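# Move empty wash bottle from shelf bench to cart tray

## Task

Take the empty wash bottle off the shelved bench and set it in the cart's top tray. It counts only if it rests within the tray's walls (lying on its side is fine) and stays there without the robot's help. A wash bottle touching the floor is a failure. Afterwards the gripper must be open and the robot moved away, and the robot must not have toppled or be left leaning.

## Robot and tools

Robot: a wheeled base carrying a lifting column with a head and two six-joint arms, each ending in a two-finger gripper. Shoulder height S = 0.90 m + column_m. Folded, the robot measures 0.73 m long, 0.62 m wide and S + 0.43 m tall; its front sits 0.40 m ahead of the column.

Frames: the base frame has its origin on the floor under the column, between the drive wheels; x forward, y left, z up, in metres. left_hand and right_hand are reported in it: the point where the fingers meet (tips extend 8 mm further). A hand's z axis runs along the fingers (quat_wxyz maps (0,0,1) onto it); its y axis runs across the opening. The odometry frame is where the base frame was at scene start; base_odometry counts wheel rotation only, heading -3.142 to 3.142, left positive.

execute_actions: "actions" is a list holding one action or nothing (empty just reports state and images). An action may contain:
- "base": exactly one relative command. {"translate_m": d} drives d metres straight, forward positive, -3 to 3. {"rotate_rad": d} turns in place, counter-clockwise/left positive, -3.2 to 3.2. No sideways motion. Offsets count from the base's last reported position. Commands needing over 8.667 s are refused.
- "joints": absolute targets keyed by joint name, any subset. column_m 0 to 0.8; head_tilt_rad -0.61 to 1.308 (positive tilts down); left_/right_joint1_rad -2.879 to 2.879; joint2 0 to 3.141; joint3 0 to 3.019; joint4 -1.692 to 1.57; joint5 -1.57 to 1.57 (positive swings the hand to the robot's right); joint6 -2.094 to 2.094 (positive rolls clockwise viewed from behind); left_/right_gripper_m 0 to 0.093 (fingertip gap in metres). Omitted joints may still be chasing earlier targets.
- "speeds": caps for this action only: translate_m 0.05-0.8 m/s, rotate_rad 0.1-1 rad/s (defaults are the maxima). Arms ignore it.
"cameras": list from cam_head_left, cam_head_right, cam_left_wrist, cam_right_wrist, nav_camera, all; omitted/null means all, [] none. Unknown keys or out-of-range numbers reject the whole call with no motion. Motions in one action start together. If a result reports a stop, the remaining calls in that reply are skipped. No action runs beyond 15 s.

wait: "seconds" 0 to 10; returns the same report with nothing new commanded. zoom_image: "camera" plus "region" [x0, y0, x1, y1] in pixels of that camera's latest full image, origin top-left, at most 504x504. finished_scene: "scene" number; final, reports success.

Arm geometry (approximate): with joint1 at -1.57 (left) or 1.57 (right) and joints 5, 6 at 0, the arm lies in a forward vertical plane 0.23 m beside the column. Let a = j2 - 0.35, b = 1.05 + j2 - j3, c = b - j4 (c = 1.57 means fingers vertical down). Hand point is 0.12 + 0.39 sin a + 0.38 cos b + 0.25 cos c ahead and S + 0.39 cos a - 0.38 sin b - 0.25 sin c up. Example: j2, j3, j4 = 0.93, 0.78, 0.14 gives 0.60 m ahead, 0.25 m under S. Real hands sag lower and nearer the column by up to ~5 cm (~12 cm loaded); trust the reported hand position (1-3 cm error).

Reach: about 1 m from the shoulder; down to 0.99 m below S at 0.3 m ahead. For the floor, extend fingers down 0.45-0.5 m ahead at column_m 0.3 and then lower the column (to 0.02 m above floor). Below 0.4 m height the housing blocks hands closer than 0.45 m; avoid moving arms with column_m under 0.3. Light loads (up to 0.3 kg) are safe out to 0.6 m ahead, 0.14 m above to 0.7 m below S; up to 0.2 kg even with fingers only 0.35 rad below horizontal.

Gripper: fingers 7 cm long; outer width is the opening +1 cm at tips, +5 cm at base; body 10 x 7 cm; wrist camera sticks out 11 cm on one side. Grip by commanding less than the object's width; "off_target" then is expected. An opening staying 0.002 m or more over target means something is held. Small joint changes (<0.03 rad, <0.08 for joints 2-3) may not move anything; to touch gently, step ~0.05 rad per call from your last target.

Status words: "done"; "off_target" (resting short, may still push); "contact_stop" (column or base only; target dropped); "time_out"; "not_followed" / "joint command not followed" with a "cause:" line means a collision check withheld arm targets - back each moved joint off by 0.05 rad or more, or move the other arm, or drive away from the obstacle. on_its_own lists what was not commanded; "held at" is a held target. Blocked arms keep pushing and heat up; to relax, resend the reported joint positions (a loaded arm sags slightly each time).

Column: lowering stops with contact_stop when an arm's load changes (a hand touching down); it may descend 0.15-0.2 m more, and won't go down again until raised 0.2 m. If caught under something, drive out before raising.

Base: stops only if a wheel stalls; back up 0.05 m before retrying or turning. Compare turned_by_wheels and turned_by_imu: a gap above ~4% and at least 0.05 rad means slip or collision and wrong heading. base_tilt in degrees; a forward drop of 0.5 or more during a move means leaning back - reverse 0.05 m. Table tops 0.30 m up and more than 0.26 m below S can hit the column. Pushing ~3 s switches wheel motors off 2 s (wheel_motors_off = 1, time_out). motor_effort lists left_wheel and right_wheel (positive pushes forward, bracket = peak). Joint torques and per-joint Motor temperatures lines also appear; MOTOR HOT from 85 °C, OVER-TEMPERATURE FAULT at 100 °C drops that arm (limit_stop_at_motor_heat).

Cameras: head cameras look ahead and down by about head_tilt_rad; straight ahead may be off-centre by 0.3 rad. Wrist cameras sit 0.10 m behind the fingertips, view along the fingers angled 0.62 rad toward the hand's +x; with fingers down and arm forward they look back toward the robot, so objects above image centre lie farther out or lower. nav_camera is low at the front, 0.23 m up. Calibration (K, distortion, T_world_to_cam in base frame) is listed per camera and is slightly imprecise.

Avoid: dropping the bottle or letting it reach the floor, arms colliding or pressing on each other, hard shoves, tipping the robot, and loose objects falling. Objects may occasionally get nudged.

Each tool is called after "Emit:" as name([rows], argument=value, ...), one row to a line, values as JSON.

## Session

Emit:
execute_actions(actions=[])

Scene clock: 0.00 s.
Joint torques (N m, as the arm reports them, + toward a larger angle): no reading
Motor temperatures (°C, as the motors report them): left_arm=[27 28 29 29 29 29] | right_arm=[30 29 27 27 27 26]
base_odometry: x=+0.000 y=+0.000 heading=+0.000 (m, m, rad; odometry frame)
turned_by_wheels: +0.000 (rad since the last result)
turned_by_imu: +0.000 (rad since the last result)
base_tilt: forward=+0.2 right=+0.3 (deg)
base_status: not commanded
joint_positions: column_m=+0.551 head_tilt_rad=+0.876 left_joint1_rad=-1.552 left_joint2_rad=+0.913 left_joint3_rad=+0.410 left_joint4_rad=-0.938 left_joint5_rad=+0.043 left_joint6_rad=-0.071 left_gripper_m=+0.094 right_joint1_rad=+1.576 right_joint2_rad=+0.874 right_joint3_rad=+0.434 right_joint4_rad=-0.972 right_joint5_rad=+0.056 right_joint6_rad=+0.046 right_gripper_m=+0.095
joint_status: not commanded
wheel_motors_off: 0
motor_effort: left_wheel=+4 right_wheel=+5 (%)
left_hand: x=+0.1433 y=+0.2210 z=+1.2469 quat_wxyz=(+0.443, +0.049, -0.895, -0.001) (m; base frame)
right_hand: x=+0.1590 y=-0.2339 z=+1.2506 quat_wxyz=(+0.429, -0.006, -0.903, +0.034) (m; base frame)
pictures: cam_head_left, cam_head_right, cam_left_wrist, cam_right_wrist, nav_camera
camera_calibration (this result's frames):
cam_head_left: T_world_to_cam=[[0.0754248, -0.996636, -0.0320459, 0.110881], [-0.717452, -0.0319211, -0.695876, 1.10863], [0.692513, 0.0754777, -0.717446, 0.984644], [0, 0, 0, 1]] pos_world=[0.105147, 0.0715782, 1.48145]
cam_head_right: T_world_to_cam=[[0.0738589, -0.996422, -0.0410897, -0.00103909], [-0.728342, -0.0257514, -0.68473, 1.08763], [0.681221, 0.0805007, -0.727638, 1.00327], [0, 0, 0, 1]] pos_world=[0.108798, -0.053791, 1.4747]
cam_left_wrist: T_world_to_cam=[[0.0863509, -0.995564, -0.0373596, 0.253571], [-0.0347915, -0.0404903, 0.998574, -1.22699], [-0.995657, -0.0849279, -0.0381336, 0.332235], [0, 0, 0, 1]] pos_world=[0.266207, 0.230981, 1.24738]
cam_right_wrist: T_world_to_cam=[[0.0135266, -0.997384, 0.071002, -0.325273], [-0.0576181, 0.070113, 0.995874, -1.21995], [-0.998247, -0.0175618, -0.056519, 0.352496], [0, 0, 0, 1]] pos_world=[0.285987, -0.232698, 1.25794]
Images, in order (width x height): cam_head_left 672x504, cam_head_right 672x504, cam_left_wrist 672x504, cam_right_wrist 672x504, nav_camera 672x504.

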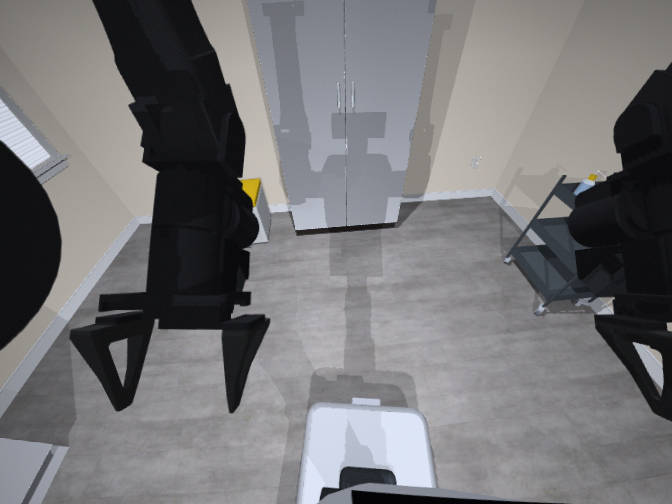

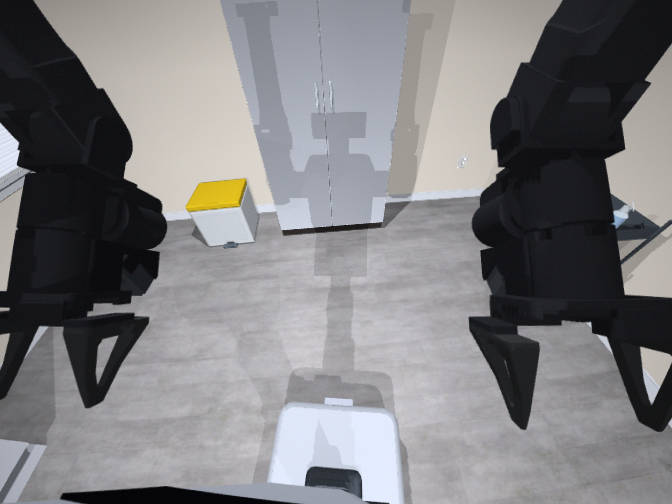

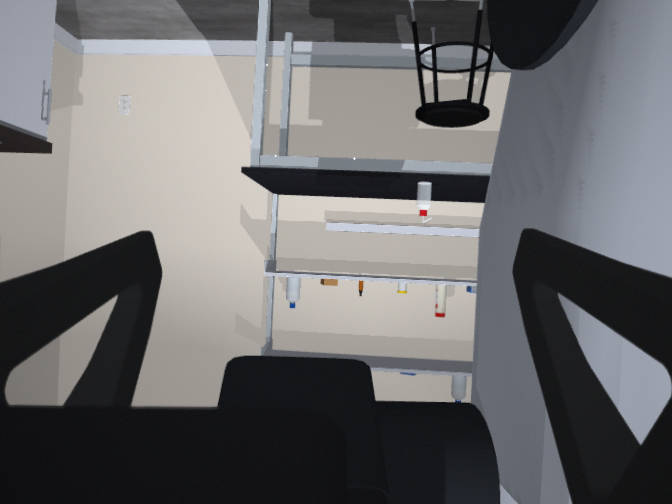

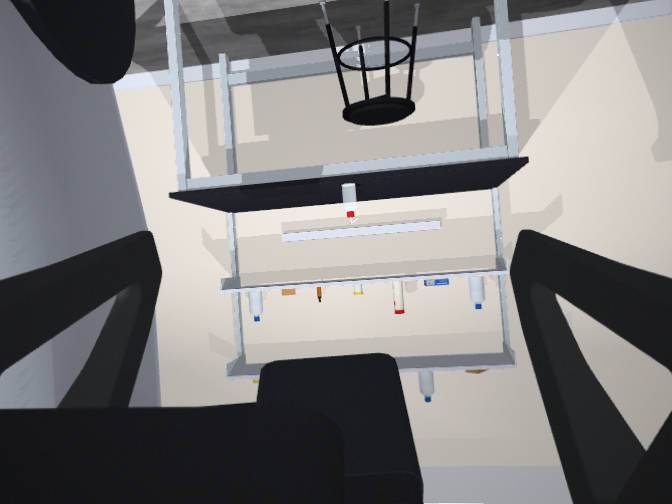

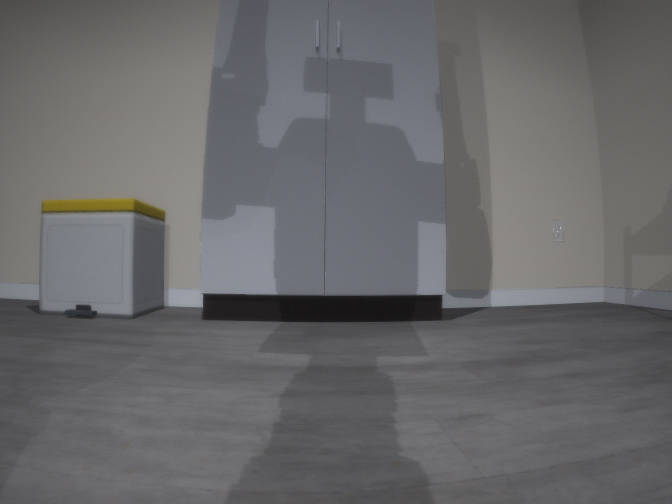

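Emit:
execute_actions([
  {"base":{"rotate_rad":-3.1},"joints":{"head_tilt_rad":0.6,"column_m":0.42}},
], cameras=[])

Emit:
execute_actions([
  {"base":{"translate_m":0.65},"joints":{"left_joint1_rad":-1.57,"left_joint2_rad":1.6,"left_joint3_rad":1.19,"left_joint4_rad":0.95,"left_joint5_rad":0,"left_joint6_rad":0}},
], cameras=["cam_head_left","cam_head_right","nav_camera"])

Scene clock: 8.70 s.
Joint torques (N m, as the arm reports them, + toward a larger angle): left_arm=[-1.23 -7.98 -1.37 -1.41  0.02 -0.01] | right_arm=[ 0.42 -6.14 -1.33 -1.04  0.1  -0.09]
Motor temperatures (°C, as the motors report them): left_arm=[27 28 29 29 29 29] | right_arm=[30 29 27 27 27 26]
base_odometry: x=+0.000 y=+0.000 heading=-3.099 (m, m, rad; odometry frame)
turned_by_wheels: -3.099 (rad since the last result)
turned_by_imu: -3.088 (rad since the last result)
base_tilt: forward=+0.2 right=+0.3 (deg)
base_status: done
joint_positions: column_m=+0.420 head_tilt_rad=+0.618 left_joint1_rad=-1.552 left_joint2_rad=+0.913 left_joint3_rad=+0.410 left_joint4_rad=-0.938 left_joint5_rad=+0.043 left_joint6_rad=-0.071 left_gripper_m=+0.094 right_joint1_rad=+1.576 right_joint2_rad=+0.874 right_joint3_rad=+0.434 right_joint4_rad=-0.972 right_joint5_rad=+0.056 right_joint6_rad=+0.046 right_gripper_m=+0.095
joint_status: all done
wheel_motors_off: 0
motor_effort: left_wheel=+6(57) right_wheel=-4(55) (%)
left_hand: x=+0.1433 y=+0.2210 z=+1.1156 quat_wxyz=(+0.443, +0.049, -0.895, -0.001) (m; base frame)
right_hand: x=+0.1590 y=-0.2339 z=+1.1192 quat_wxyz=(+0.429, -0.006, -0.903, +0.034) (m; base frame)
pictures: none
No camera images: the call's "cameras" was empty. Leave "cameras" out to get every camera's image.

Scene clock: 11.50 s.
Joint torques (N m, as the arm reports them, + toward a larger angle): left_arm=[ -2.12 -20.62   3.12   3.01  -0.04   0.09] | right_arm=[-0.6  -5.64 -1.42 -1.1   0.14 -0.1 ]
Motor temperatures (°C, as the motors report them): left_arm=[27 29 29 29 29 29] | right_arm=[30 29 28 27 27 26]
base_odometry: x=-0.649 y=-0.027 heading=-3.099 (m, m, rad; odometry frame)
turned_by_wheels: +0.000 (rad since the last result)
turned_by_imu: -0.002 (rad since the last result)
base_tilt: forward=+0.1 right=+0.2 (deg)
base_status: done
joint_positions: column_m=+0.420 head_tilt_rad=+0.617 left_joint1_rad=-1.560 left_joint2_rad=+1.596 left_joint3_rad=+1.186 left_joint4_rad=+0.936 left_joint5_rad=+0.002 left_joint6_rad=-0.011 left_gripper_m=+0.094 right_joint1_rad=+1.576 right_joint2_rad=+0.874 right_joint3_rad=+0.436 right_joint4_rad=-0.972 right_joint5_rad=+0.056 right_joint6_rad=+0.046 right_gripper_m=+0.095
joint_status: all done
wheel_motors_off: 0
motor_effort: left_wheel=+0(60) right_wheel=+2(59) (%)
left_hand: x=+0.7458 y=+0.2315 z=+0.9417 quat_wxyz=(-0.501, +0.004, -0.865, -0.002) (m; base frame)
right_hand: x=+0.1602 y=-0.2339 z=+1.1189 quat_wxyz=(+0.428, -0.006, -0.903, +0.034) (m; base frame)
pictures: cam_head_left, cam_head_right, nav_camera
camera_calibration (this result's frames):
cam_head_left: T_world_to_cam=[[0.0811195, -0.996636, -0.0116389, 0.0776943], [-0.51508, -0.0319211, -0.856548, 1.23301], [0.853295, 0.0754777, -0.515937, 0.599036], [0, 0, 0, 1]] pos_world=[0.117643, 0.0715782, 1.3661]
cam_head_right: T_world_to_cam=[[0.0819245, -0.996422, -0.0207819, -0.035393], [-0.528464, -0.0257514, -0.848565, 1.21805], [0.844994, 0.0805007, -0.528682, 0.619761], [0, 0, 0, 1]] pos_world=[0.122901, -0.053791, 1.36052]
Images, in order (width x height): cam_head_left 672x504, cam_head_right 672x504, nav_camera 672x504.

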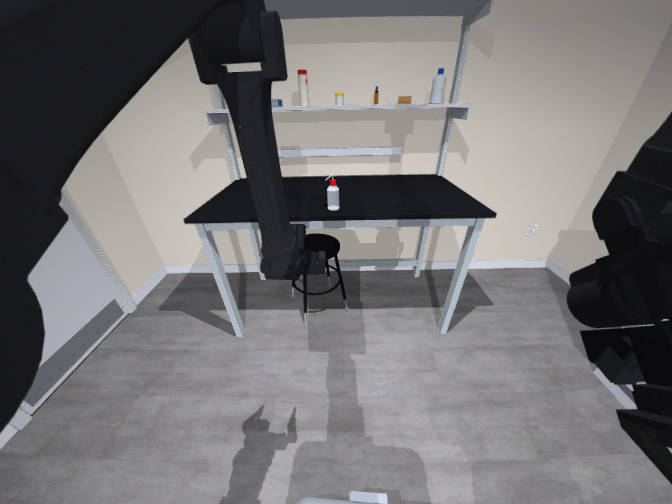

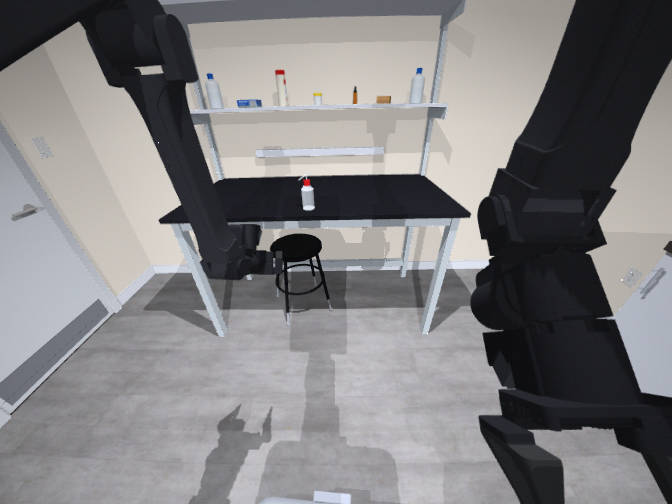

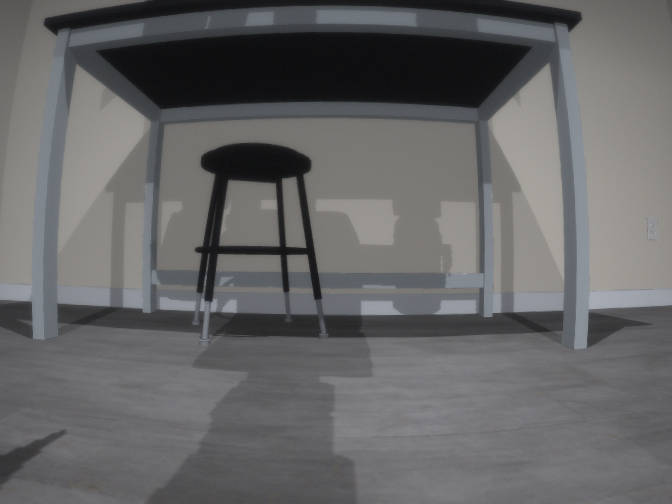

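Emit:
execute_actions([
  {"base":{"rotate_rad":-0.032},"joints":{"column_m":0.5}},
], cameras=[])

Emit:
execute_actions([
  {"base":{"translate_m":0.4}},
], cameras=["cam_head_right","cam_left_wrist"])

Scene clock: 15.80 s.
Joint torques (N m, as the arm reports them, + toward a larger angle): left_arm=[ -1.63 -20.56   2.97   2.99  -0.01   0.08] | right_arm=[ 0.   -6.29 -1.57 -1.07  0.12 -0.09]
Motor temperatures (°C, as the motors report them): left_arm=[27 29 29 29 29 29] | right_arm=[30 30 28 27 27 26]
base_odometry: x=-0.650 y=-0.027 heading=-3.129 (m, m, rad; odometry frame)
turned_by_wheels: -0.029 (rad since the last result)
turned_by_imu: -0.027 (rad since the last result)
base_tilt: forward=+0.1 right=+0.3 (deg)
base_status: done
joint_positions: column_m=+0.500 head_tilt_rad=+0.617 left_joint1_rad=-1.567 left_joint2_rad=+1.596 left_joint3_rad=+1.186 left_joint4_rad=+0.936 left_joint5_rad=+0.001 left_joint6_rad=-0.011 left_gripper_m=+0.094 right_joint1_rad=+1.576 right_joint2_rad=+0.874 right_joint3_rad=+0.436 right_joint4_rad=-0.972 right_joint5_rad=+0.056 right_joint6_rad=+0.046 right_gripper_m=+0.095
joint_status: all done
wheel_motors_off: 0
motor_effort: left_wheel=+5(55) right_wheel=-3(55) (%)
left_hand: x=+0.7458 y=+0.2266 z=+1.0216 quat_wxyz=(-0.501, +0.005, -0.865, +0.001) (m; base frame)
right_hand: x=+0.1602 y=-0.2339 z=+1.1987 quat_wxyz=(+0.428, -0.006, -0.903, +0.034) (m; base frame)
pictures: none
No camera images: the call's "cameras" was empty. Leave "cameras" out to get every camera's image.

Scene clock: 18.23 s.
Joint torques (N m, as the arm reports them, + toward a larger angle): left_arm=[ -1.67 -20.68   2.93   2.97  -0.01   0.08] | right_arm=[ 0.09 -6.62 -1.39 -1.2   0.13 -0.13]
Motor temperatures (°C, as the motors report them): left_arm=[27 29 29 29 29 29] | right_arm=[30 30 28 27 27 26]
base_odometry: x=-1.050 y=-0.032 heading=-3.129 (m, m, rad; odometry frame)
turned_by_wheels: +0.000 (rad since the last result)
turned_by_imu: -0.001 (rad since the last result)
base_tilt: forward=+0.1 right=+0.3 (deg)
base_status: done
joint_positions: column_m=+0.500 head_tilt_rad=+0.617 left_joint1_rad=-1.567 left_joint2_rad=+1.596 left_joint3_rad=+1.188 left_joint4_rad=+0.936 left_joint5_rad=+0.001 left_joint6_rad=-0.011 left_gripper_m=+0.094 right_joint1_rad=+1.576 right_joint2_rad=+0.874 right_joint3_rad=+0.436 right_joint4_rad=-0.972 right_joint5_rad=+0.056 right_joint6_rad=+0.046 right_gripper_m=+0.095
joint_status: not commanded
wheel_motors_off: 0
motor_effort: left_wheel=+0(41) right_wheel=+0(54) (%)
left_hand: x=+0.7466 y=+0.2266 z=+1.0220 quat_wxyz=(-0.502, +0.005, -0.865, +0.001) (m; base frame)
right_hand: x=+0.1600 y=-0.2339 z=+1.1988 quat_wxyz=(+0.428, -0.006, -0.903, +0.034) (m; base frame)
pictures: cam_head_right, cam_left_wrist
camera_calibration (this result's frames):
cam_head_right: T_world_to_cam=[[0.0819281, -0.996422, -0.0207676, -0.0337546], [-0.528315, -0.0257514, -0.848658, 1.28596], [0.845086, 0.0805007, -0.528534, 0.661764], [0, 0, 0, 1]] pos_world=[0.122909, -0.053791, 1.4404]
cam_left_wrist: T_world_to_cam=[[-0.00127447, -0.999994, 0.00337139, 0.223471], [-0.9066, -0.000267267, -0.421992, 1.1124], [0.42199, -0.00359432, -0.906593, 0.735491], [0, 0, 0, 1]] pos_world=[0.698417, 0.22641, 1.13546]
Images, in order (width x height): cam_head_right 672x504, cam_left_wrist 672x504.

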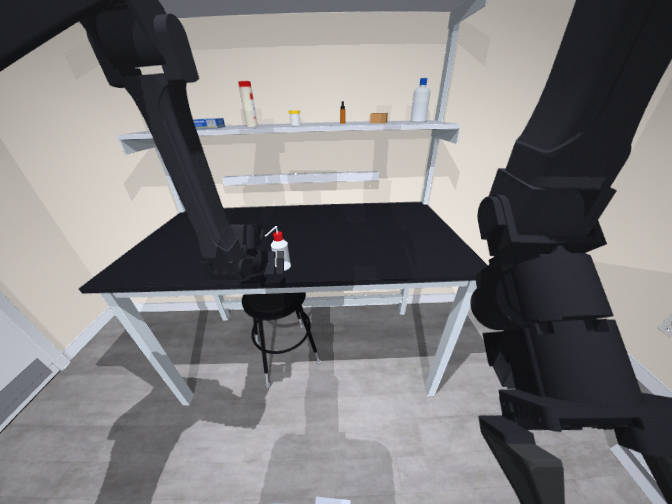

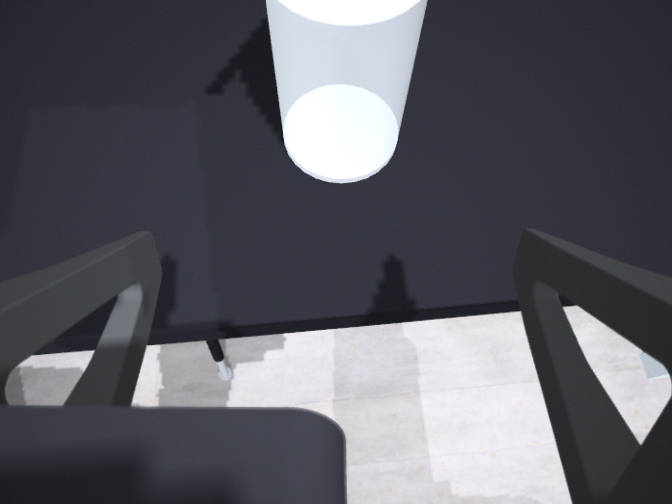

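Emit:
execute_actions([
  {"base":{"translate_m":0.04},"joints":{"column_m":0.445},"speeds":{"translate_m":0.06}},
], cameras=["cam_left_wrist"])

Emit:
execute_actions([
  {"base":{"translate_m":0.09},"speeds":{"translate_m":0.15}},
], cameras=["cam_head_right","cam_left_wrist"])

Scene clock: 22.77 s.
Joint torques (N m, as the arm reports them, + toward a larger angle): left_arm=[ -1.73 -20.8    2.86   2.92  -0.01   0.09] | right_arm=[ 0.14 -5.86 -1.28 -1.1   0.14 -0.09]
Motor temperatures (°C, as the motors report them): left_arm=[27 30 29 29 29 29] | right_arm=[30 30 28 27 27 26]
base_odometry: x=-1.090 y=-0.033 heading=-3.129 (m, m, rad; odometry frame)
turned_by_wheels: +0.000 (rad since the last result)
turned_by_imu: +0.001 (rad since the last result)
base_tilt: forward=+0.1 right=+0.3 (deg)
base_status: done
joint_positions: column_m=+0.445 head_tilt_rad=+0.617 left_joint1_rad=-1.567 left_joint2_rad=+1.596 left_joint3_rad=+1.187 left_joint4_rad=+0.936 left_joint5_rad=+0.001 left_joint6_rad=-0.011 left_gripper_m=+0.094 right_joint1_rad=+1.576 right_joint2_rad=+0.874 right_joint3_rad=+0.434 right_joint4_rad=-0.972 right_joint5_rad=+0.056 right_joint6_rad=+0.046 right_gripper_m=+0.095
joint_status: all done
wheel_motors_off: 0
motor_effort: left_wheel=+1(30) right_wheel=+0(31) (%)
left_hand: x=+0.7464 y=+0.2266 z=+0.9670 quat_wxyz=(-0.502, +0.005, -0.865, +0.001) (m; base frame)
right_hand: x=+0.1590 y=-0.2339 z=+1.1443 quat_wxyz=(+0.429, -0.006, -0.903, +0.034) (m; base frame)
pictures: cam_left_wrist
camera_calibration (this result's frames):
cam_left_wrist: T_world_to_cam=[[-0.00127209, -0.999994, 0.00337251, 0.223653], [-0.90676, -0.000268524, -0.421646, 1.08882], [0.421644, -0.00359443, -0.906754, 0.686164], [0, 0, 0, 1]] pos_world=[0.698269, 0.22641, 1.08053]
Images, in order (width x height): cam_left_wrist 672x504.

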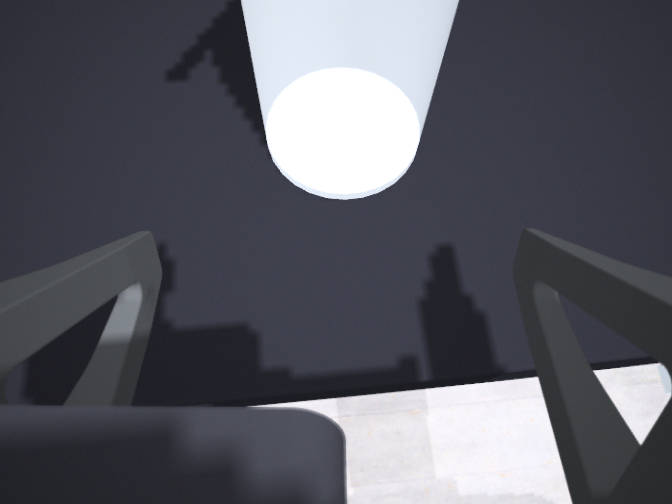

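Scene clock: 24.37 s.
Joint torques (N m, as the arm reports them, + toward a larger angle): left_arm=[ -1.66 -20.44   2.78   3.02  -0.01   0.09] | right_arm=[-0.44 -5.81 -0.89 -1.14  0.14 -0.09]
Motor temperatures (°C, as the motors report them): left_arm=[27 30 29 29 29 29] | right_arm=[30 30 28 27 27 26]
base_odometry: x=-1.180 y=-0.034 heading=-3.129 (m, m, rad; odometry frame)
turned_by_wheels: +0.000 (rad since the last result)
turned_by_imu: +0.000 (rad since the last result)
base_tilt: forward=+0.1 right=+0.2 (deg)
base_status: done
joint_positions: column_m=+0.445 head_tilt_rad=+0.617 left_joint1_rad=-1.567 left_joint2_rad=+1.596 left_joint3_rad=+1.187 left_joint4_rad=+0.936 left_joint5_rad=+0.001 left_joint6_rad=-0.011 left_gripper_m=+0.094 right_joint1_rad=+1.576 right_joint2_rad=+0.874 right_joint3_rad=+0.433 right_joint4_rad=-0.972 right_joint5_rad=+0.056 right_joint6_rad=+0.046 right_gripper_m=+0.095
joint_status: not commanded
wheel_motors_off: 0
motor_effort: left_wheel=+0(32) right_wheel=-2(32) (%)
left_hand: x=+0.7464 y=+0.2266 z=+0.9670 quat_wxyz=(-0.502, +0.005, -0.865, +0.001) (m; base frame)
right_hand: x=+0.1586 y=-0.2339 z=+1.1444 quat_wxyz=(+0.429, -0.006, -0.903, +0.034) (m; base frame)
pictures: cam_head_right, cam_left_wrist
camera_calibration (this result's frames):
cam_head_right: T_world_to_cam=[[0.0819284, -0.996422, -0.0207664, -0.0348955], [-0.528303, -0.0257514, -0.848665, 1.23941], [0.845094, 0.0805007, -0.528523, 0.632753], [0, 0, 0, 1]] pos_world=[0.12291, -0.053791, 1.38555]
cam_left_wrist: T_world_to_cam=[[-0.00127209, -0.999994, 0.00337251, 0.223653], [-0.90676, -0.000268524, -0.421646, 1.08882], [0.421644, -0.00359443, -0.906754, 0.686164], [0, 0, 0, 1]] pos_world=[0.698269, 0.22641, 1.08053]
Images, in order (width x height): cam_head_right 672x504, cam_left_wrist 672x504.

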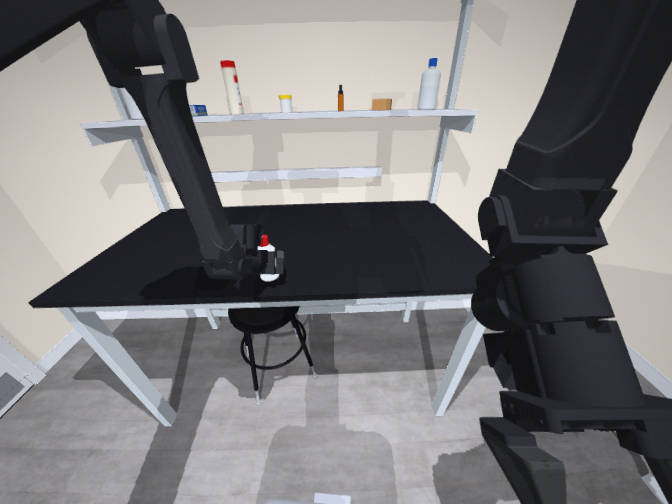

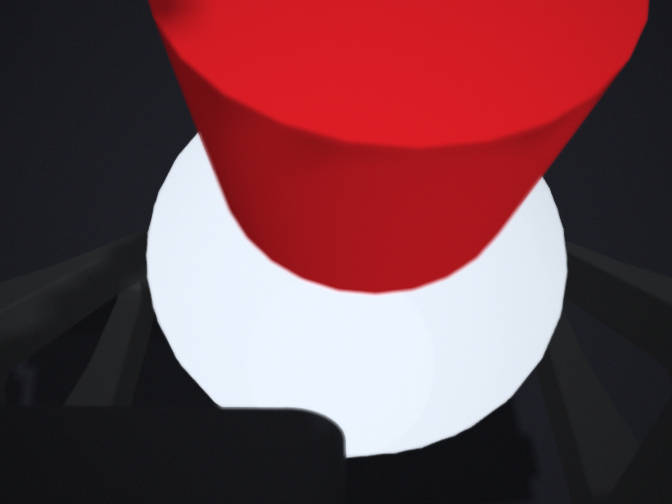

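Emit:
execute_actions([
  {"joints":{"left_gripper_m":0.04}},
], cameras=[])

Emit:
execute_actions([
  {"joints":{"column_m":0.48}},
], cameras=["cam_left_wrist"])

Emit:
execute_actions([
  {"base":{"translate_m":-1.0},"joints":{"column_m":0.55}},
], cameras=[])

Emit:
execute_actions([
  {"base":{"rotate_rad":2.25},"joints":{"head_tilt_rad":0.7}},
], cameras=["cam_head_right","cam_head_left","nav_camera"])

Scene clock: 30.20 s.
Joint torques (N m, as the arm reports them, + toward a larger angle): left_arm=[ -1.65 -20.5    2.87   2.99   0.01   0.08] | right_arm=[-0.28 -5.45 -1.35 -1.22  0.16 -0.09]
Motor temperatures (°C, as the motors report them): left_arm=[27 30 29 29 29 29] | right_arm=[30 30 28 27 27 26]
base_odometry: x=-1.180 y=-0.034 heading=-3.129 (m, m, rad; odometry frame)
turned_by_wheels: +0.000 (rad since the last result)
turned_by_imu: +0.001 (rad since the last result)
base_tilt: forward=+0.1 right=+0.3 (deg)
base_status: not commanded
joint_positions: column_m=+0.445 head_tilt_rad=+0.617 left_joint1_rad=-1.567 left_joint2_rad=+1.596 left_joint3_rad=+1.187 left_joint4_rad=+0.936 left_joint5_rad=+0.001 left_joint6_rad=-0.011 left_gripper_m=+0.054 right_joint1_rad=+1.576 right_joint2_rad=+0.874 right_joint3_rad=+0.433 right_joint4_rad=-0.972 right_joint5_rad=+0.056 right_joint6_rad=+0.046 right_gripper_m=+0.095
joint_status: left_gripper_m off_target (ended at +0.054, target +0.040)
wheel_motors_off: 0
motor_effort: left_wheel=+0(0) right_wheel=+0(1) (%)
left_hand: x=+0.7464 y=+0.2266 z=+0.9670 quat_wxyz=(-0.502, +0.005, -0.865, +0.001) (m; base frame)
right_hand: x=+0.1586 y=-0.2339 z=+1.1444 quat_wxyz=(+0.429, -0.006, -0.903, +0.034) (m; base frame)
pictures: none
No camera images: the call's "cameras" was empty. Leave "cameras" out to get every camera's image.

Scene clock: 31.23 s.
Joint torques (N m, as the arm reports them, + toward a larger angle): left_arm=[ -1.66 -20.56   2.89   3.    -0.01   0.08] | right_arm=[-0.29 -6.19 -1.19 -1.25  0.1  -0.09]
Motor temperatures (°C, as the motors report them): left_arm=[27 30 29 29 29 29] | right_arm=[30 30 28 27 27 26]
base_odometry: x=-1.180 y=-0.034 heading=-3.129 (m, m, rad; odometry frame)
turned_by_wheels: +0.000 (rad since the last result)
turned_by_imu: +0.000 (rad since the last result)
base_tilt: forward=+0.2 right=+0.3 (deg)
base_status: not commanded
joint_positions: column_m=+0.480 head_tilt_rad=+0.617 left_joint1_rad=-1.567 left_joint2_rad=+1.596 left_joint3_rad=+1.187 left_joint4_rad=+0.936 left_joint5_rad=+0.001 left_joint6_rad=-0.011 left_gripper_m=+0.054 right_joint1_rad=+1.576 right_joint2_rad=+0.874 right_joint3_rad=+0.433 right_joint4_rad=-0.972 right_joint5_rad=+0.056 right_joint6_rad=+0.046 right_gripper_m=+0.095
joint_status: all done
wheel_motors_off: 0
motor_effort: left_wheel=+2(1) right_wheel=+1(0) (%)
left_hand: x=+0.7464 y=+0.2266 z=+1.0019 quat_wxyz=(-0.502, +0.005, -0.865, +0.001) (m; base frame)
right_hand: x=+0.1586 y=-0.2339 z=+1.1793 quat_wxyz=(+0.429, -0.006, -0.903, +0.034) (m; base frame)
pictures: cam_left_wrist
camera_calibration (this result's frames):
cam_left_wrist: T_world_to_cam=[[-0.00127209, -0.999994, 0.00337251, 0.223535], [-0.90676, -0.000268524, -0.421646, 1.10353], [0.421644, -0.00359443, -0.906754, 0.717794], [0, 0, 0, 1]] pos_world=[0.698269, 0.22641, 1.11541]
Images, in order (width x height): cam_left_wrist 672x504.

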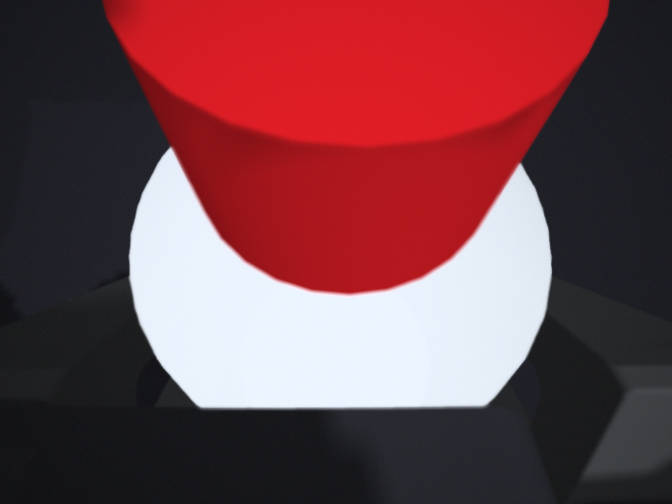

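Scene clock: 34.67 s.
Joint torques (N m, as the arm reports them, + toward a larger angle): left_arm=[ -1.8  -20.4    2.96   3.02   0.01   0.09] | right_arm=[ 0.03 -6.13 -1.21 -0.99  0.08 -0.09]
Motor temperatures (°C, as the motors report them): left_arm=[27 30 29 29 29 29] | right_arm=[30 30 28 27 27 26]
base_odometry: x=-0.180 y=-0.022 heading=-3.131 (m, m, rad; odometry frame)
turned_by_wheels: -0.001 (rad since the last result)
turned_by_imu: +0.003 (rad since the last result)
base_tilt: forward=+0.1 right=+0.3 (deg)
base_status: done
joint_positions: column_m=+0.550 head_tilt_rad=+0.617 left_joint1_rad=-1.567 left_joint2_rad=+1.596 left_joint3_rad=+1.186 left_joint4_rad=+0.936 left_joint5_rad=+0.001 left_joint6_rad=-0.011 left_gripper_m=+0.054 right_joint1_rad=+1.576 right_joint2_rad=+0.874 right_joint3_rad=+0.432 right_joint4_rad=-0.972 right_joint5_rad=+0.056 right_joint6_rad=+0.046 right_gripper_m=+0.095
joint_status: all done
wheel_motors_off: 0
motor_effort: left_wheel=-1(43) right_wheel=+1(67) (%)
left_hand: x=+0.7456 y=+0.2266 z=+1.0715 quat_wxyz=(-0.501, +0.005, -0.865, +0.001) (m; base frame)
right_hand: x=+0.1578 y=-0.2339 z=+1.2495 quat_wxyz=(+0.430, -0.006, -0.902, +0.034) (m; base frame)
pictures: none
No camera images: the call's "cameras" was empty. Leave "cameras" out to get every camera's image.

Scene clock: 38.47 s.
Joint torques (N m, as the arm reports them, + toward a larger angle): left_arm=[ -1.4  -20.11   3.03   2.98   0.02   0.08] | right_arm=[-0.21 -5.98 -1.3  -1.23  0.16 -0.08]
Motor temperatures (°C, as the motors report them): left_arm=[27 30 29 29 29 29] | right_arm=[30 30 28 27 27 26]
base_odometry: x=-0.180 y=-0.022 heading=-0.882 (m, m, rad; odometry frame)
turned_by_wheels: +2.249 (rad since the last result)
turned_by_imu: +2.245 (rad since the last result)
base_tilt: forward=+0.2 right=+0.3 (deg)
base_status: done
joint_positions: column_m=+0.550 head_tilt_rad=+0.703 left_joint1_rad=-1.569 left_joint2_rad=+1.596 left_joint3_rad=+1.186 left_joint4_rad=+0.936 left_joint5_rad=+0.000 left_joint6_rad=-0.011 left_gripper_m=+0.054 right_joint1_rad=+1.576 right_joint2_rad=+0.874 right_joint3_rad=+0.432 right_joint4_rad=-0.972 right_joint5_rad=+0.056 right_joint6_rad=+0.046 right_gripper_m=+0.095
joint_status: all done
wheel_motors_off: 0
motor_effort: left_wheel=-4(44) right_wheel=+5(64) (%)
left_hand: x=+0.7456 y=+0.2257 z=+1.0715 quat_wxyz=(-0.501, +0.005, -0.865, +0.002) (m; base frame)
right_hand: x=+0.1578 y=-0.2339 z=+1.2495 quat_wxyz=(+0.430, -0.006, -0.902, +0.034) (m; base frame)
pictures: cam_head_left, cam_head_right, nav_camera
camera_calibration (this result's frames):
cam_head_left: T_world_to_cam=[[0.0798262, -0.996636, -0.0185368, 0.0898649], [-0.586476, -0.0319211, -0.809337, 1.27532], [0.806023, 0.0754777, -0.587052, 0.777633], [0, 0, 0, 1]] pos_world=[0.113979, 0.0715782, 1.49034]
cam_head_right: T_world_to_cam=[[0.079846, -0.996422, -0.0277151, -0.0219413], [-0.599128, -0.0257514, -0.800239, 1.25757], [0.796662, 0.0805007, -0.59904, 0.798904], [0, 0, 0, 1]] pos_world=[0.11874, -0.053791, 1.48432]
Images, in order (width x height): cam_head_left 672x504, cam_head_right 672x504, nav_camera 672x504.

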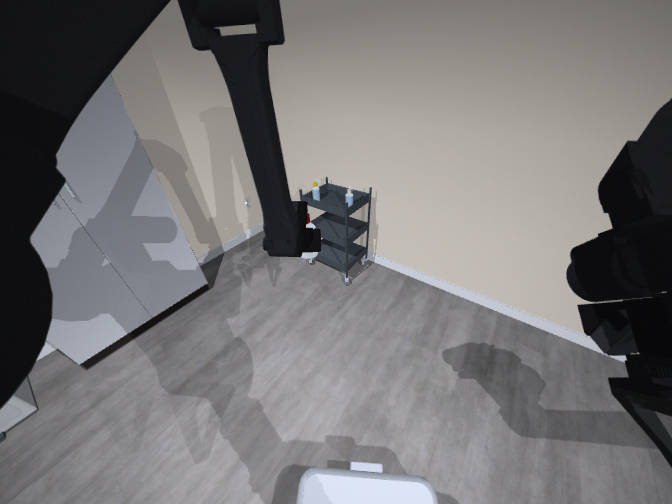

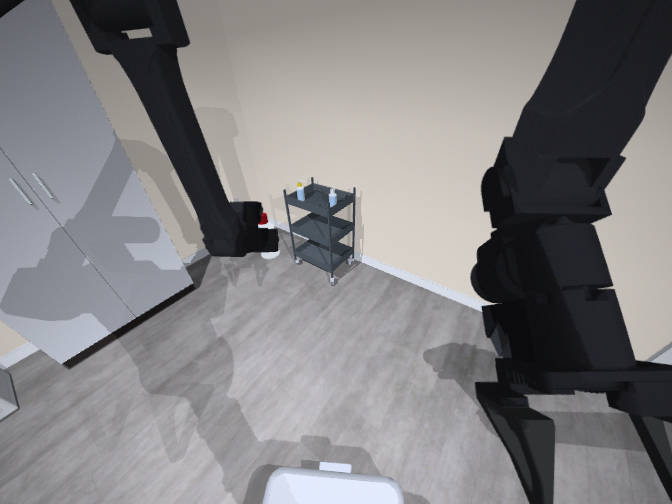

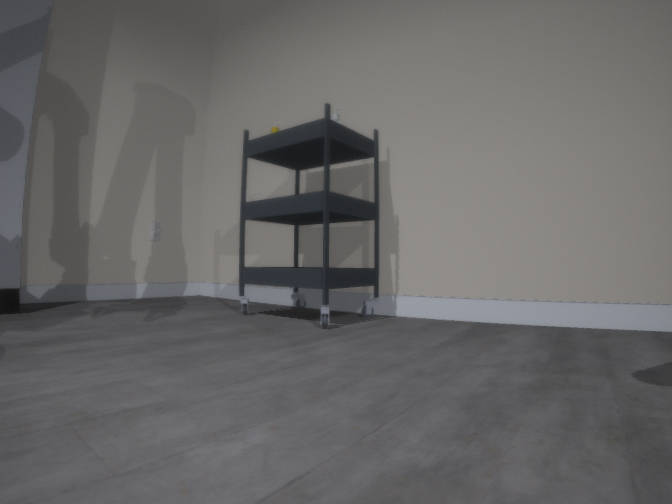

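Emit:
execute_actions([
  {"base":{"translate_m":1.08},"joints":{"head_tilt_rad":0.85}},
], cameras=["cam_head_right","cam_head_left"])

Emit:
zoom_image(camera="cam_head_left", region=[220,180,460,380])

Scene clock: 44.63 s.
Joint torques (N m, as the arm reports them, + toward a larger angle): left_arm=[ -1.54 -20.52   2.93   3.01   0.01   0.09] | right_arm=[ 0.73 -5.86 -1.37 -1.46  0.12 -0.19]
Motor temperatures (°C, as the motors report them): left_arm=[27 31 29 29 29 29] | right_arm=[30 30 28 27 27 26]
base_odometry: x=+0.507 y=-0.855 heading=-0.881 (m, m, rad; odometry frame)
turned_by_wheels: +0.000 (rad since the last result)
turned_by_imu: +0.000 (rad since the last result)
base_tilt: forward=+0.1 right=+0.3 (deg)
base_status: done
joint_positions: column_m=+0.550 head_tilt_rad=+0.852 left_joint1_rad=-1.569 left_joint2_rad=+1.596 left_joint3_rad=+1.188 left_joint4_rad=+0.936 left_joint5_rad=+0.000 left_joint6_rad=-0.011 left_gripper_m=+0.054 right_joint1_rad=+1.576 right_joint2_rad=+0.874 right_joint3_rad=+0.435 right_joint4_rad=-0.972 right_joint5_rad=+0.056 right_joint6_rad=+0.046 right_gripper_m=+0.095
joint_status: all done
wheel_motors_off: 0
motor_effort: left_wheel=+1(60) right_wheel=-1(62) (%)
left_hand: x=+0.7466 y=+0.2257 z=+1.0720 quat_wxyz=(-0.502, +0.005, -0.865, +0.002) (m; base frame)
right_hand: x=+0.1598 y=-0.2339 z=+1.2489 quat_wxyz=(+0.428, -0.006, -0.903, +0.034) (m; base frame)
pictures: cam_head_left, cam_head_right
camera_calibration (this result's frames):
cam_head_left: T_world_to_cam=[[0.0761799, -0.996636, -0.0302071, 0.107972], [-0.700363, -0.0319211, -0.713073, 1.13316], [0.70971, 0.0754777, -0.700439, 0.956601], [0, 0, 0, 1]] pos_world=[0.106487, 0.0715782, 1.48133]
cam_head_right: T_world_to_cam=[[0.0748338, -0.996422, -0.0392862, -0.0039186], [-0.71152, -0.0257514, -0.702194, 1.1126], [0.69867, 0.0805007, -0.710901, 0.975611], [0, 0, 0, 1]] pos_world=[0.110301, -0.053791, 1.47467]
Images, in order (width x height): cam_head_left 672x504, cam_head_right 672x504.

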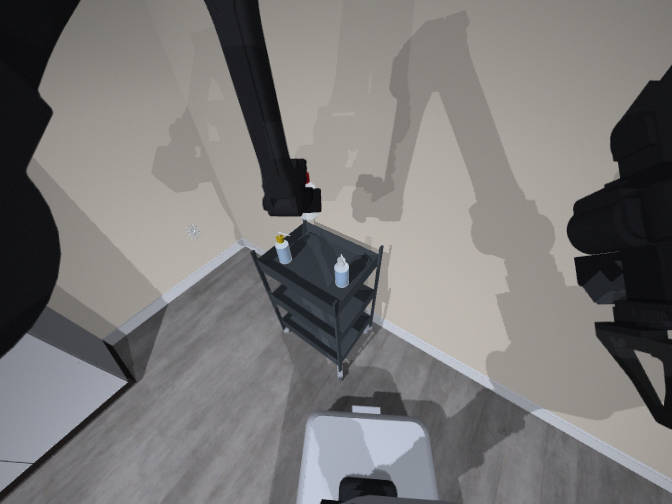

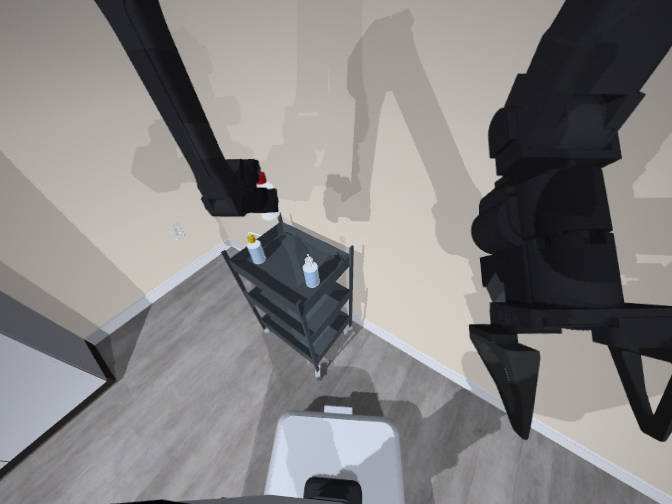

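Region (220, 180, 460, 380) of cam_head_left's 672x504 image, scaled by 2.100, with more detail than that image has.

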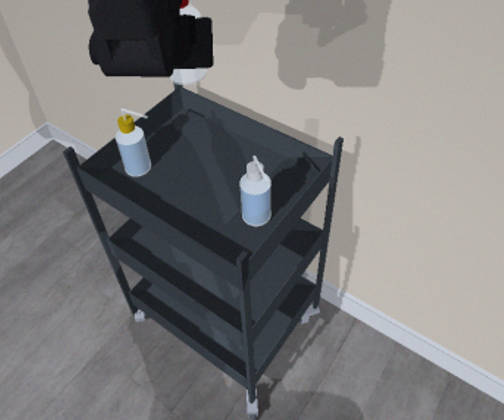

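Emit:
execute_actions([
  {"base":{"rotate_rad":0.04},"joints":{"column_m":0.48}},
], cameras=[])

Emit:
execute_actions([
  {"base":{"translate_m":0.08},"joints":{"column_m":0.29,"head_tilt_rad":0.75}},
], cameras=["cam_head_right","cam_head_left","cam_left_wrist"])

Emit:
zoom_image(camera="cam_head_right", region=[160,160,400,360])

Scene clock: 49.53 s.
Joint torques (N m, as the arm reports them, + toward a larger angle): left_arm=[ -1.49 -20.52   2.84   2.99   0.02   0.08] | right_arm=[ 0.03 -7.13 -1.45 -1.33  0.15 -0.13]
Motor temperatures (°C, as the motors report them): left_arm=[27 31 29 29 29 29] | right_arm=[30 30 28 27 27 26]
base_odometry: x=+0.507 y=-0.856 heading=-0.844 (m, m, rad; odometry frame)
turned_by_wheels: +0.038 (rad since the last result)
turned_by_imu: +0.038 (rad since the last result)
base_tilt: forward=+0.1 right=+0.3 (deg)
base_status: done
joint_positions: column_m=+0.480 head_tilt_rad=+0.852 left_joint1_rad=-1.568 left_joint2_rad=+1.596 left_joint3_rad=+1.188 left_joint4_rad=+0.936 left_joint5_rad=+0.000 left_joint6_rad=-0.011 left_gripper_m=+0.054 right_joint1_rad=+1.576 right_joint2_rad=+0.874 right_joint3_rad=+0.435 right_joint4_rad=-0.972 right_joint5_rad=+0.056 right_joint6_rad=+0.046 right_gripper_m=+0.095
joint_status: all done
wheel_motors_off: 0
motor_effort: left_wheel=-1(55) right_wheel=+4(51) (%)
left_hand: x=+0.7466 y=+0.2264 z=+1.0021 quat_wxyz=(-0.502, +0.005, -0.865, +0.001) (m; base frame)
right_hand: x=+0.1598 y=-0.2339 z=+1.1790 quat_wxyz=(+0.428, -0.006, -0.903, +0.034) (m; base frame)
pictures: none
No camera images: the call's "cameras" was empty. Leave "cameras" out to get every camera's image.

Scene clock: 52.57 s.
Joint torques (N m, as the arm reports them, + toward a larger angle): left_arm=[ -1.64 -20.53   2.83   3.03   0.02   0.09] | right_arm=[ 0.02 -6.68 -1.69 -1.3   0.15 -0.11]
Motor temperatures (°C, as the motors report them): left_arm=[27 31 29 29 29 29] | right_arm=[30 30 28 27 27 26]
base_odometry: x=+0.560 y=-0.915 heading=-0.842 (m, m, rad; odometry frame)
turned_by_wheels: +0.001 (rad since the last result)
turned_by_imu: +0.002 (rad since the last result)
base_tilt: forward=+0.1 right=+0.2 (deg)
base_status: done
joint_positions: column_m=+0.290 head_tilt_rad=+0.766 left_joint1_rad=-1.568 left_joint2_rad=+1.596 left_joint3_rad=+1.189 left_joint4_rad=+0.936 left_joint5_rad=+0.000 left_joint6_rad=-0.011 left_gripper_m=+0.054 right_joint1_rad=+1.576 right_joint2_rad=+0.874 right_joint3_rad=+0.436 right_joint4_rad=-0.972 right_joint5_rad=+0.056 right_joint6_rad=+0.046 right_gripper_m=+0.095
joint_status: all done
wheel_motors_off: 0
motor_effort: left_wheel=+1(54) right_wheel=-2(47) (%)
left_hand: x=+0.7471 y=+0.2262 z=+0.8124 quat_wxyz=(-0.502, +0.005, -0.865, +0.002) (m; base frame)
right_hand: x=+0.1600 y=-0.2339 z=+0.9890 quat_wxyz=(+0.428, -0.006, -0.903, +0.034) (m; base frame)
pictures: cam_head_left, cam_head_right, cam_left_wrist
camera_calibration (this result's frames):
cam_head_left: T_world_to_cam=[[0.0785014, -0.996636, -0.0235238, 0.0914779], [-0.636248, -0.0319211, -0.770824, 1.01835], [0.76748, 0.0754777, -0.636614, 0.690253], [0, 0, 0, 1]] pos_world=[0.110985, 0.0715782, 1.22654]
cam_head_right: T_world_to_cam=[[0.0779435, -0.996422, -0.0326851, -0.0227062], [-0.648302, -0.0257514, -0.760948, 1.00194], [0.757383, 0.0805007, -0.64799, 0.707663], [0, 0, 0, 1]] pos_world=[0.115358, -0.053791, 1.22024]
cam_left_wrist: T_world_to_cam=[[-0.00133165, -0.999992, 0.00383988, 0.2234], [-0.906116, -0.00041776, -0.423029, 1.025], [0.423028, -0.00404271, -0.906108, 0.544191], [0, 0, 0, 1]] pos_world=[0.698862, 0.226026, 0.925844]
Images, in order (width x height): cam_head_left 672x504, cam_head_right 672x504, cam_left_wrist 672x504.

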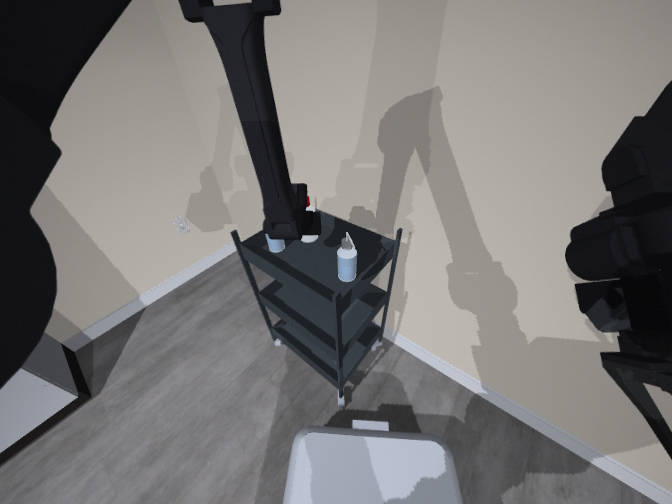

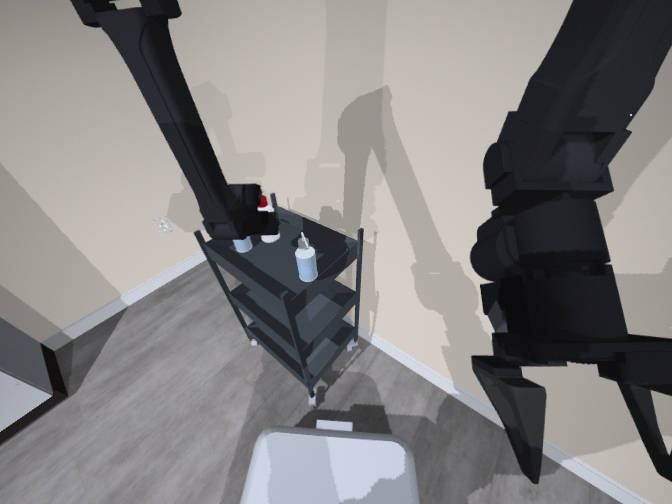

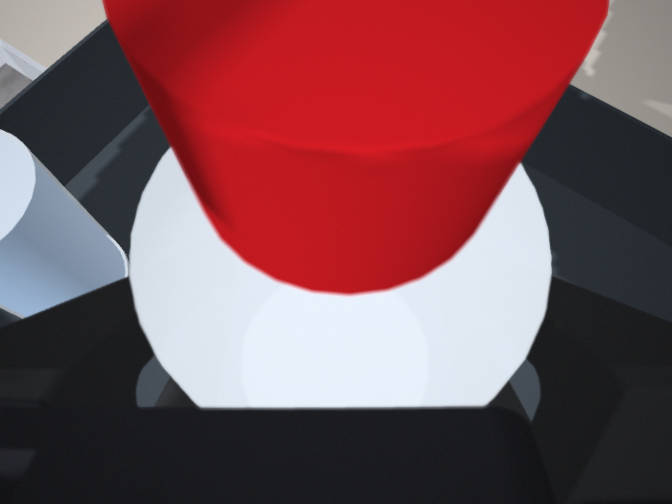

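Region (160, 160, 400, 360) of cam_head_right's 672x504 image, scaled by 2.100, with more detail than that image has.

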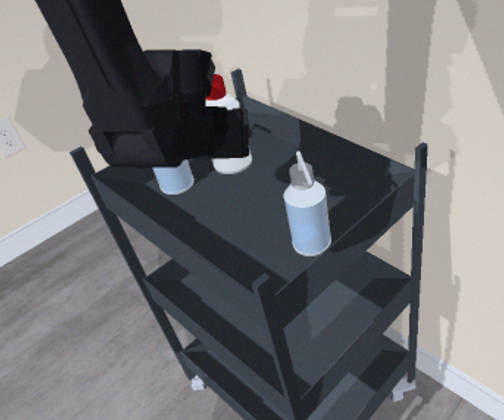

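Emit:
execute_actions([
  {"base":{"rotate_rad":-0.03},"joints":{"column_m":0.22},"speeds":{"rotate_rad":0.1}},
], cameras=["cam_head_right","cam_left_wrist"])

Emit:
zoom_image(camera="cam_head_right", region=[160,160,400,360])

Scene clock: 56.93 s.
Joint torques (N m, as the arm reports them, + toward a larger angle): left_arm=[ -1.43 -20.32   2.86   3.01   0.02   0.08] | right_arm=[-0.66 -6.48 -1.71 -1.4   0.16 -0.1 ]
Motor temperatures (°C, as the motors report them): left_arm=[27 31 29 29 29 29] | right_arm=[30 30 28 27 27 26]
base_odometry: x=+0.561 y=-0.915 heading=-0.870 (m, m, rad; odometry frame)
turned_by_wheels: -0.028 (rad since the last result)
turned_by_imu: -0.027 (rad since the last result)
base_tilt: forward=+0.1 right=+0.2 (deg)
base_status: done
joint_positions: column_m=+0.220 head_tilt_rad=+0.766 left_joint1_rad=-1.569 left_joint2_rad=+1.596 left_joint3_rad=+1.189 left_joint4_rad=+0.936 left_joint5_rad=+0.000 left_joint6_rad=-0.011 left_gripper_m=+0.054 right_joint1_rad=+1.576 right_joint2_rad=+0.874 right_joint3_rad=+0.436 right_joint4_rad=-0.972 right_joint5_rad=+0.056 right_joint6_rad=+0.046 right_gripper_m=+0.095
joint_status: all done
wheel_motors_off: 0
motor_effort: left_wheel=+3(42) right_wheel=-2(42) (%)
left_hand: x=+0.7471 y=+0.2254 z=+0.7424 quat_wxyz=(-0.502, +0.005, -0.865, +0.002) (m; base frame)
right_hand: x=+0.1600 y=-0.2339 z=+0.9190 quat_wxyz=(+0.428, -0.006, -0.903, +0.034) (m; base frame)
pictures: cam_head_right, cam_left_wrist
camera_calibration (this result's frames):
cam_head_right: T_world_to_cam=[[0.0779435, -0.996422, -0.0326851, -0.0249941], [-0.648302, -0.0257514, -0.760948, 0.948674], [0.757383, 0.0805007, -0.64799, 0.662304], [0, 0, 0, 1]] pos_world=[0.115358, -0.053791, 1.15024]
cam_left_wrist: T_world_to_cam=[[-0.00190386, -0.999987, 0.00483098, 0.222601], [-0.906116, -0.000318534, -0.423029, 0.995369], [0.423025, -0.00518281, -0.906103, 0.481015], [0, 0, 0, 1]] pos_world=[0.698862, 0.225408, 0.855844]
Images, in order (width x height): cam_head_right 672x504, cam_left_wrist 672x504.

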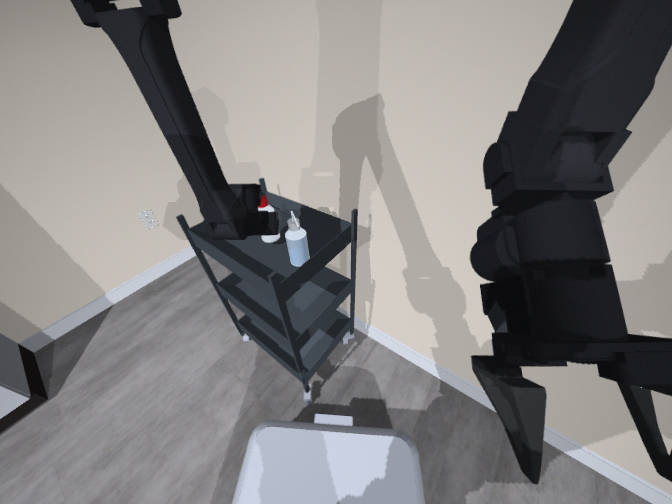

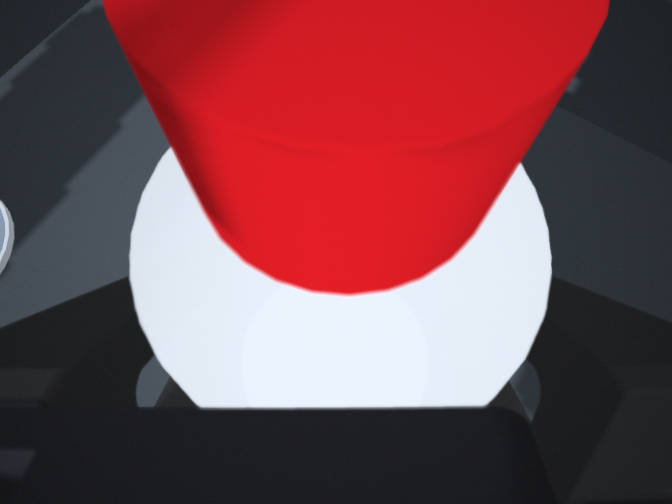

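Region (160, 160, 400, 360) of cam_head_right's 672x504 image, scaled by 2.100, with more detail than that image has.

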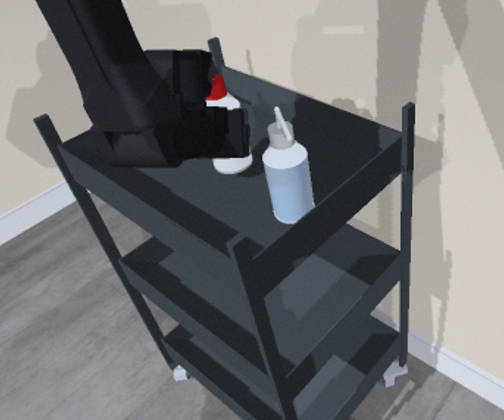

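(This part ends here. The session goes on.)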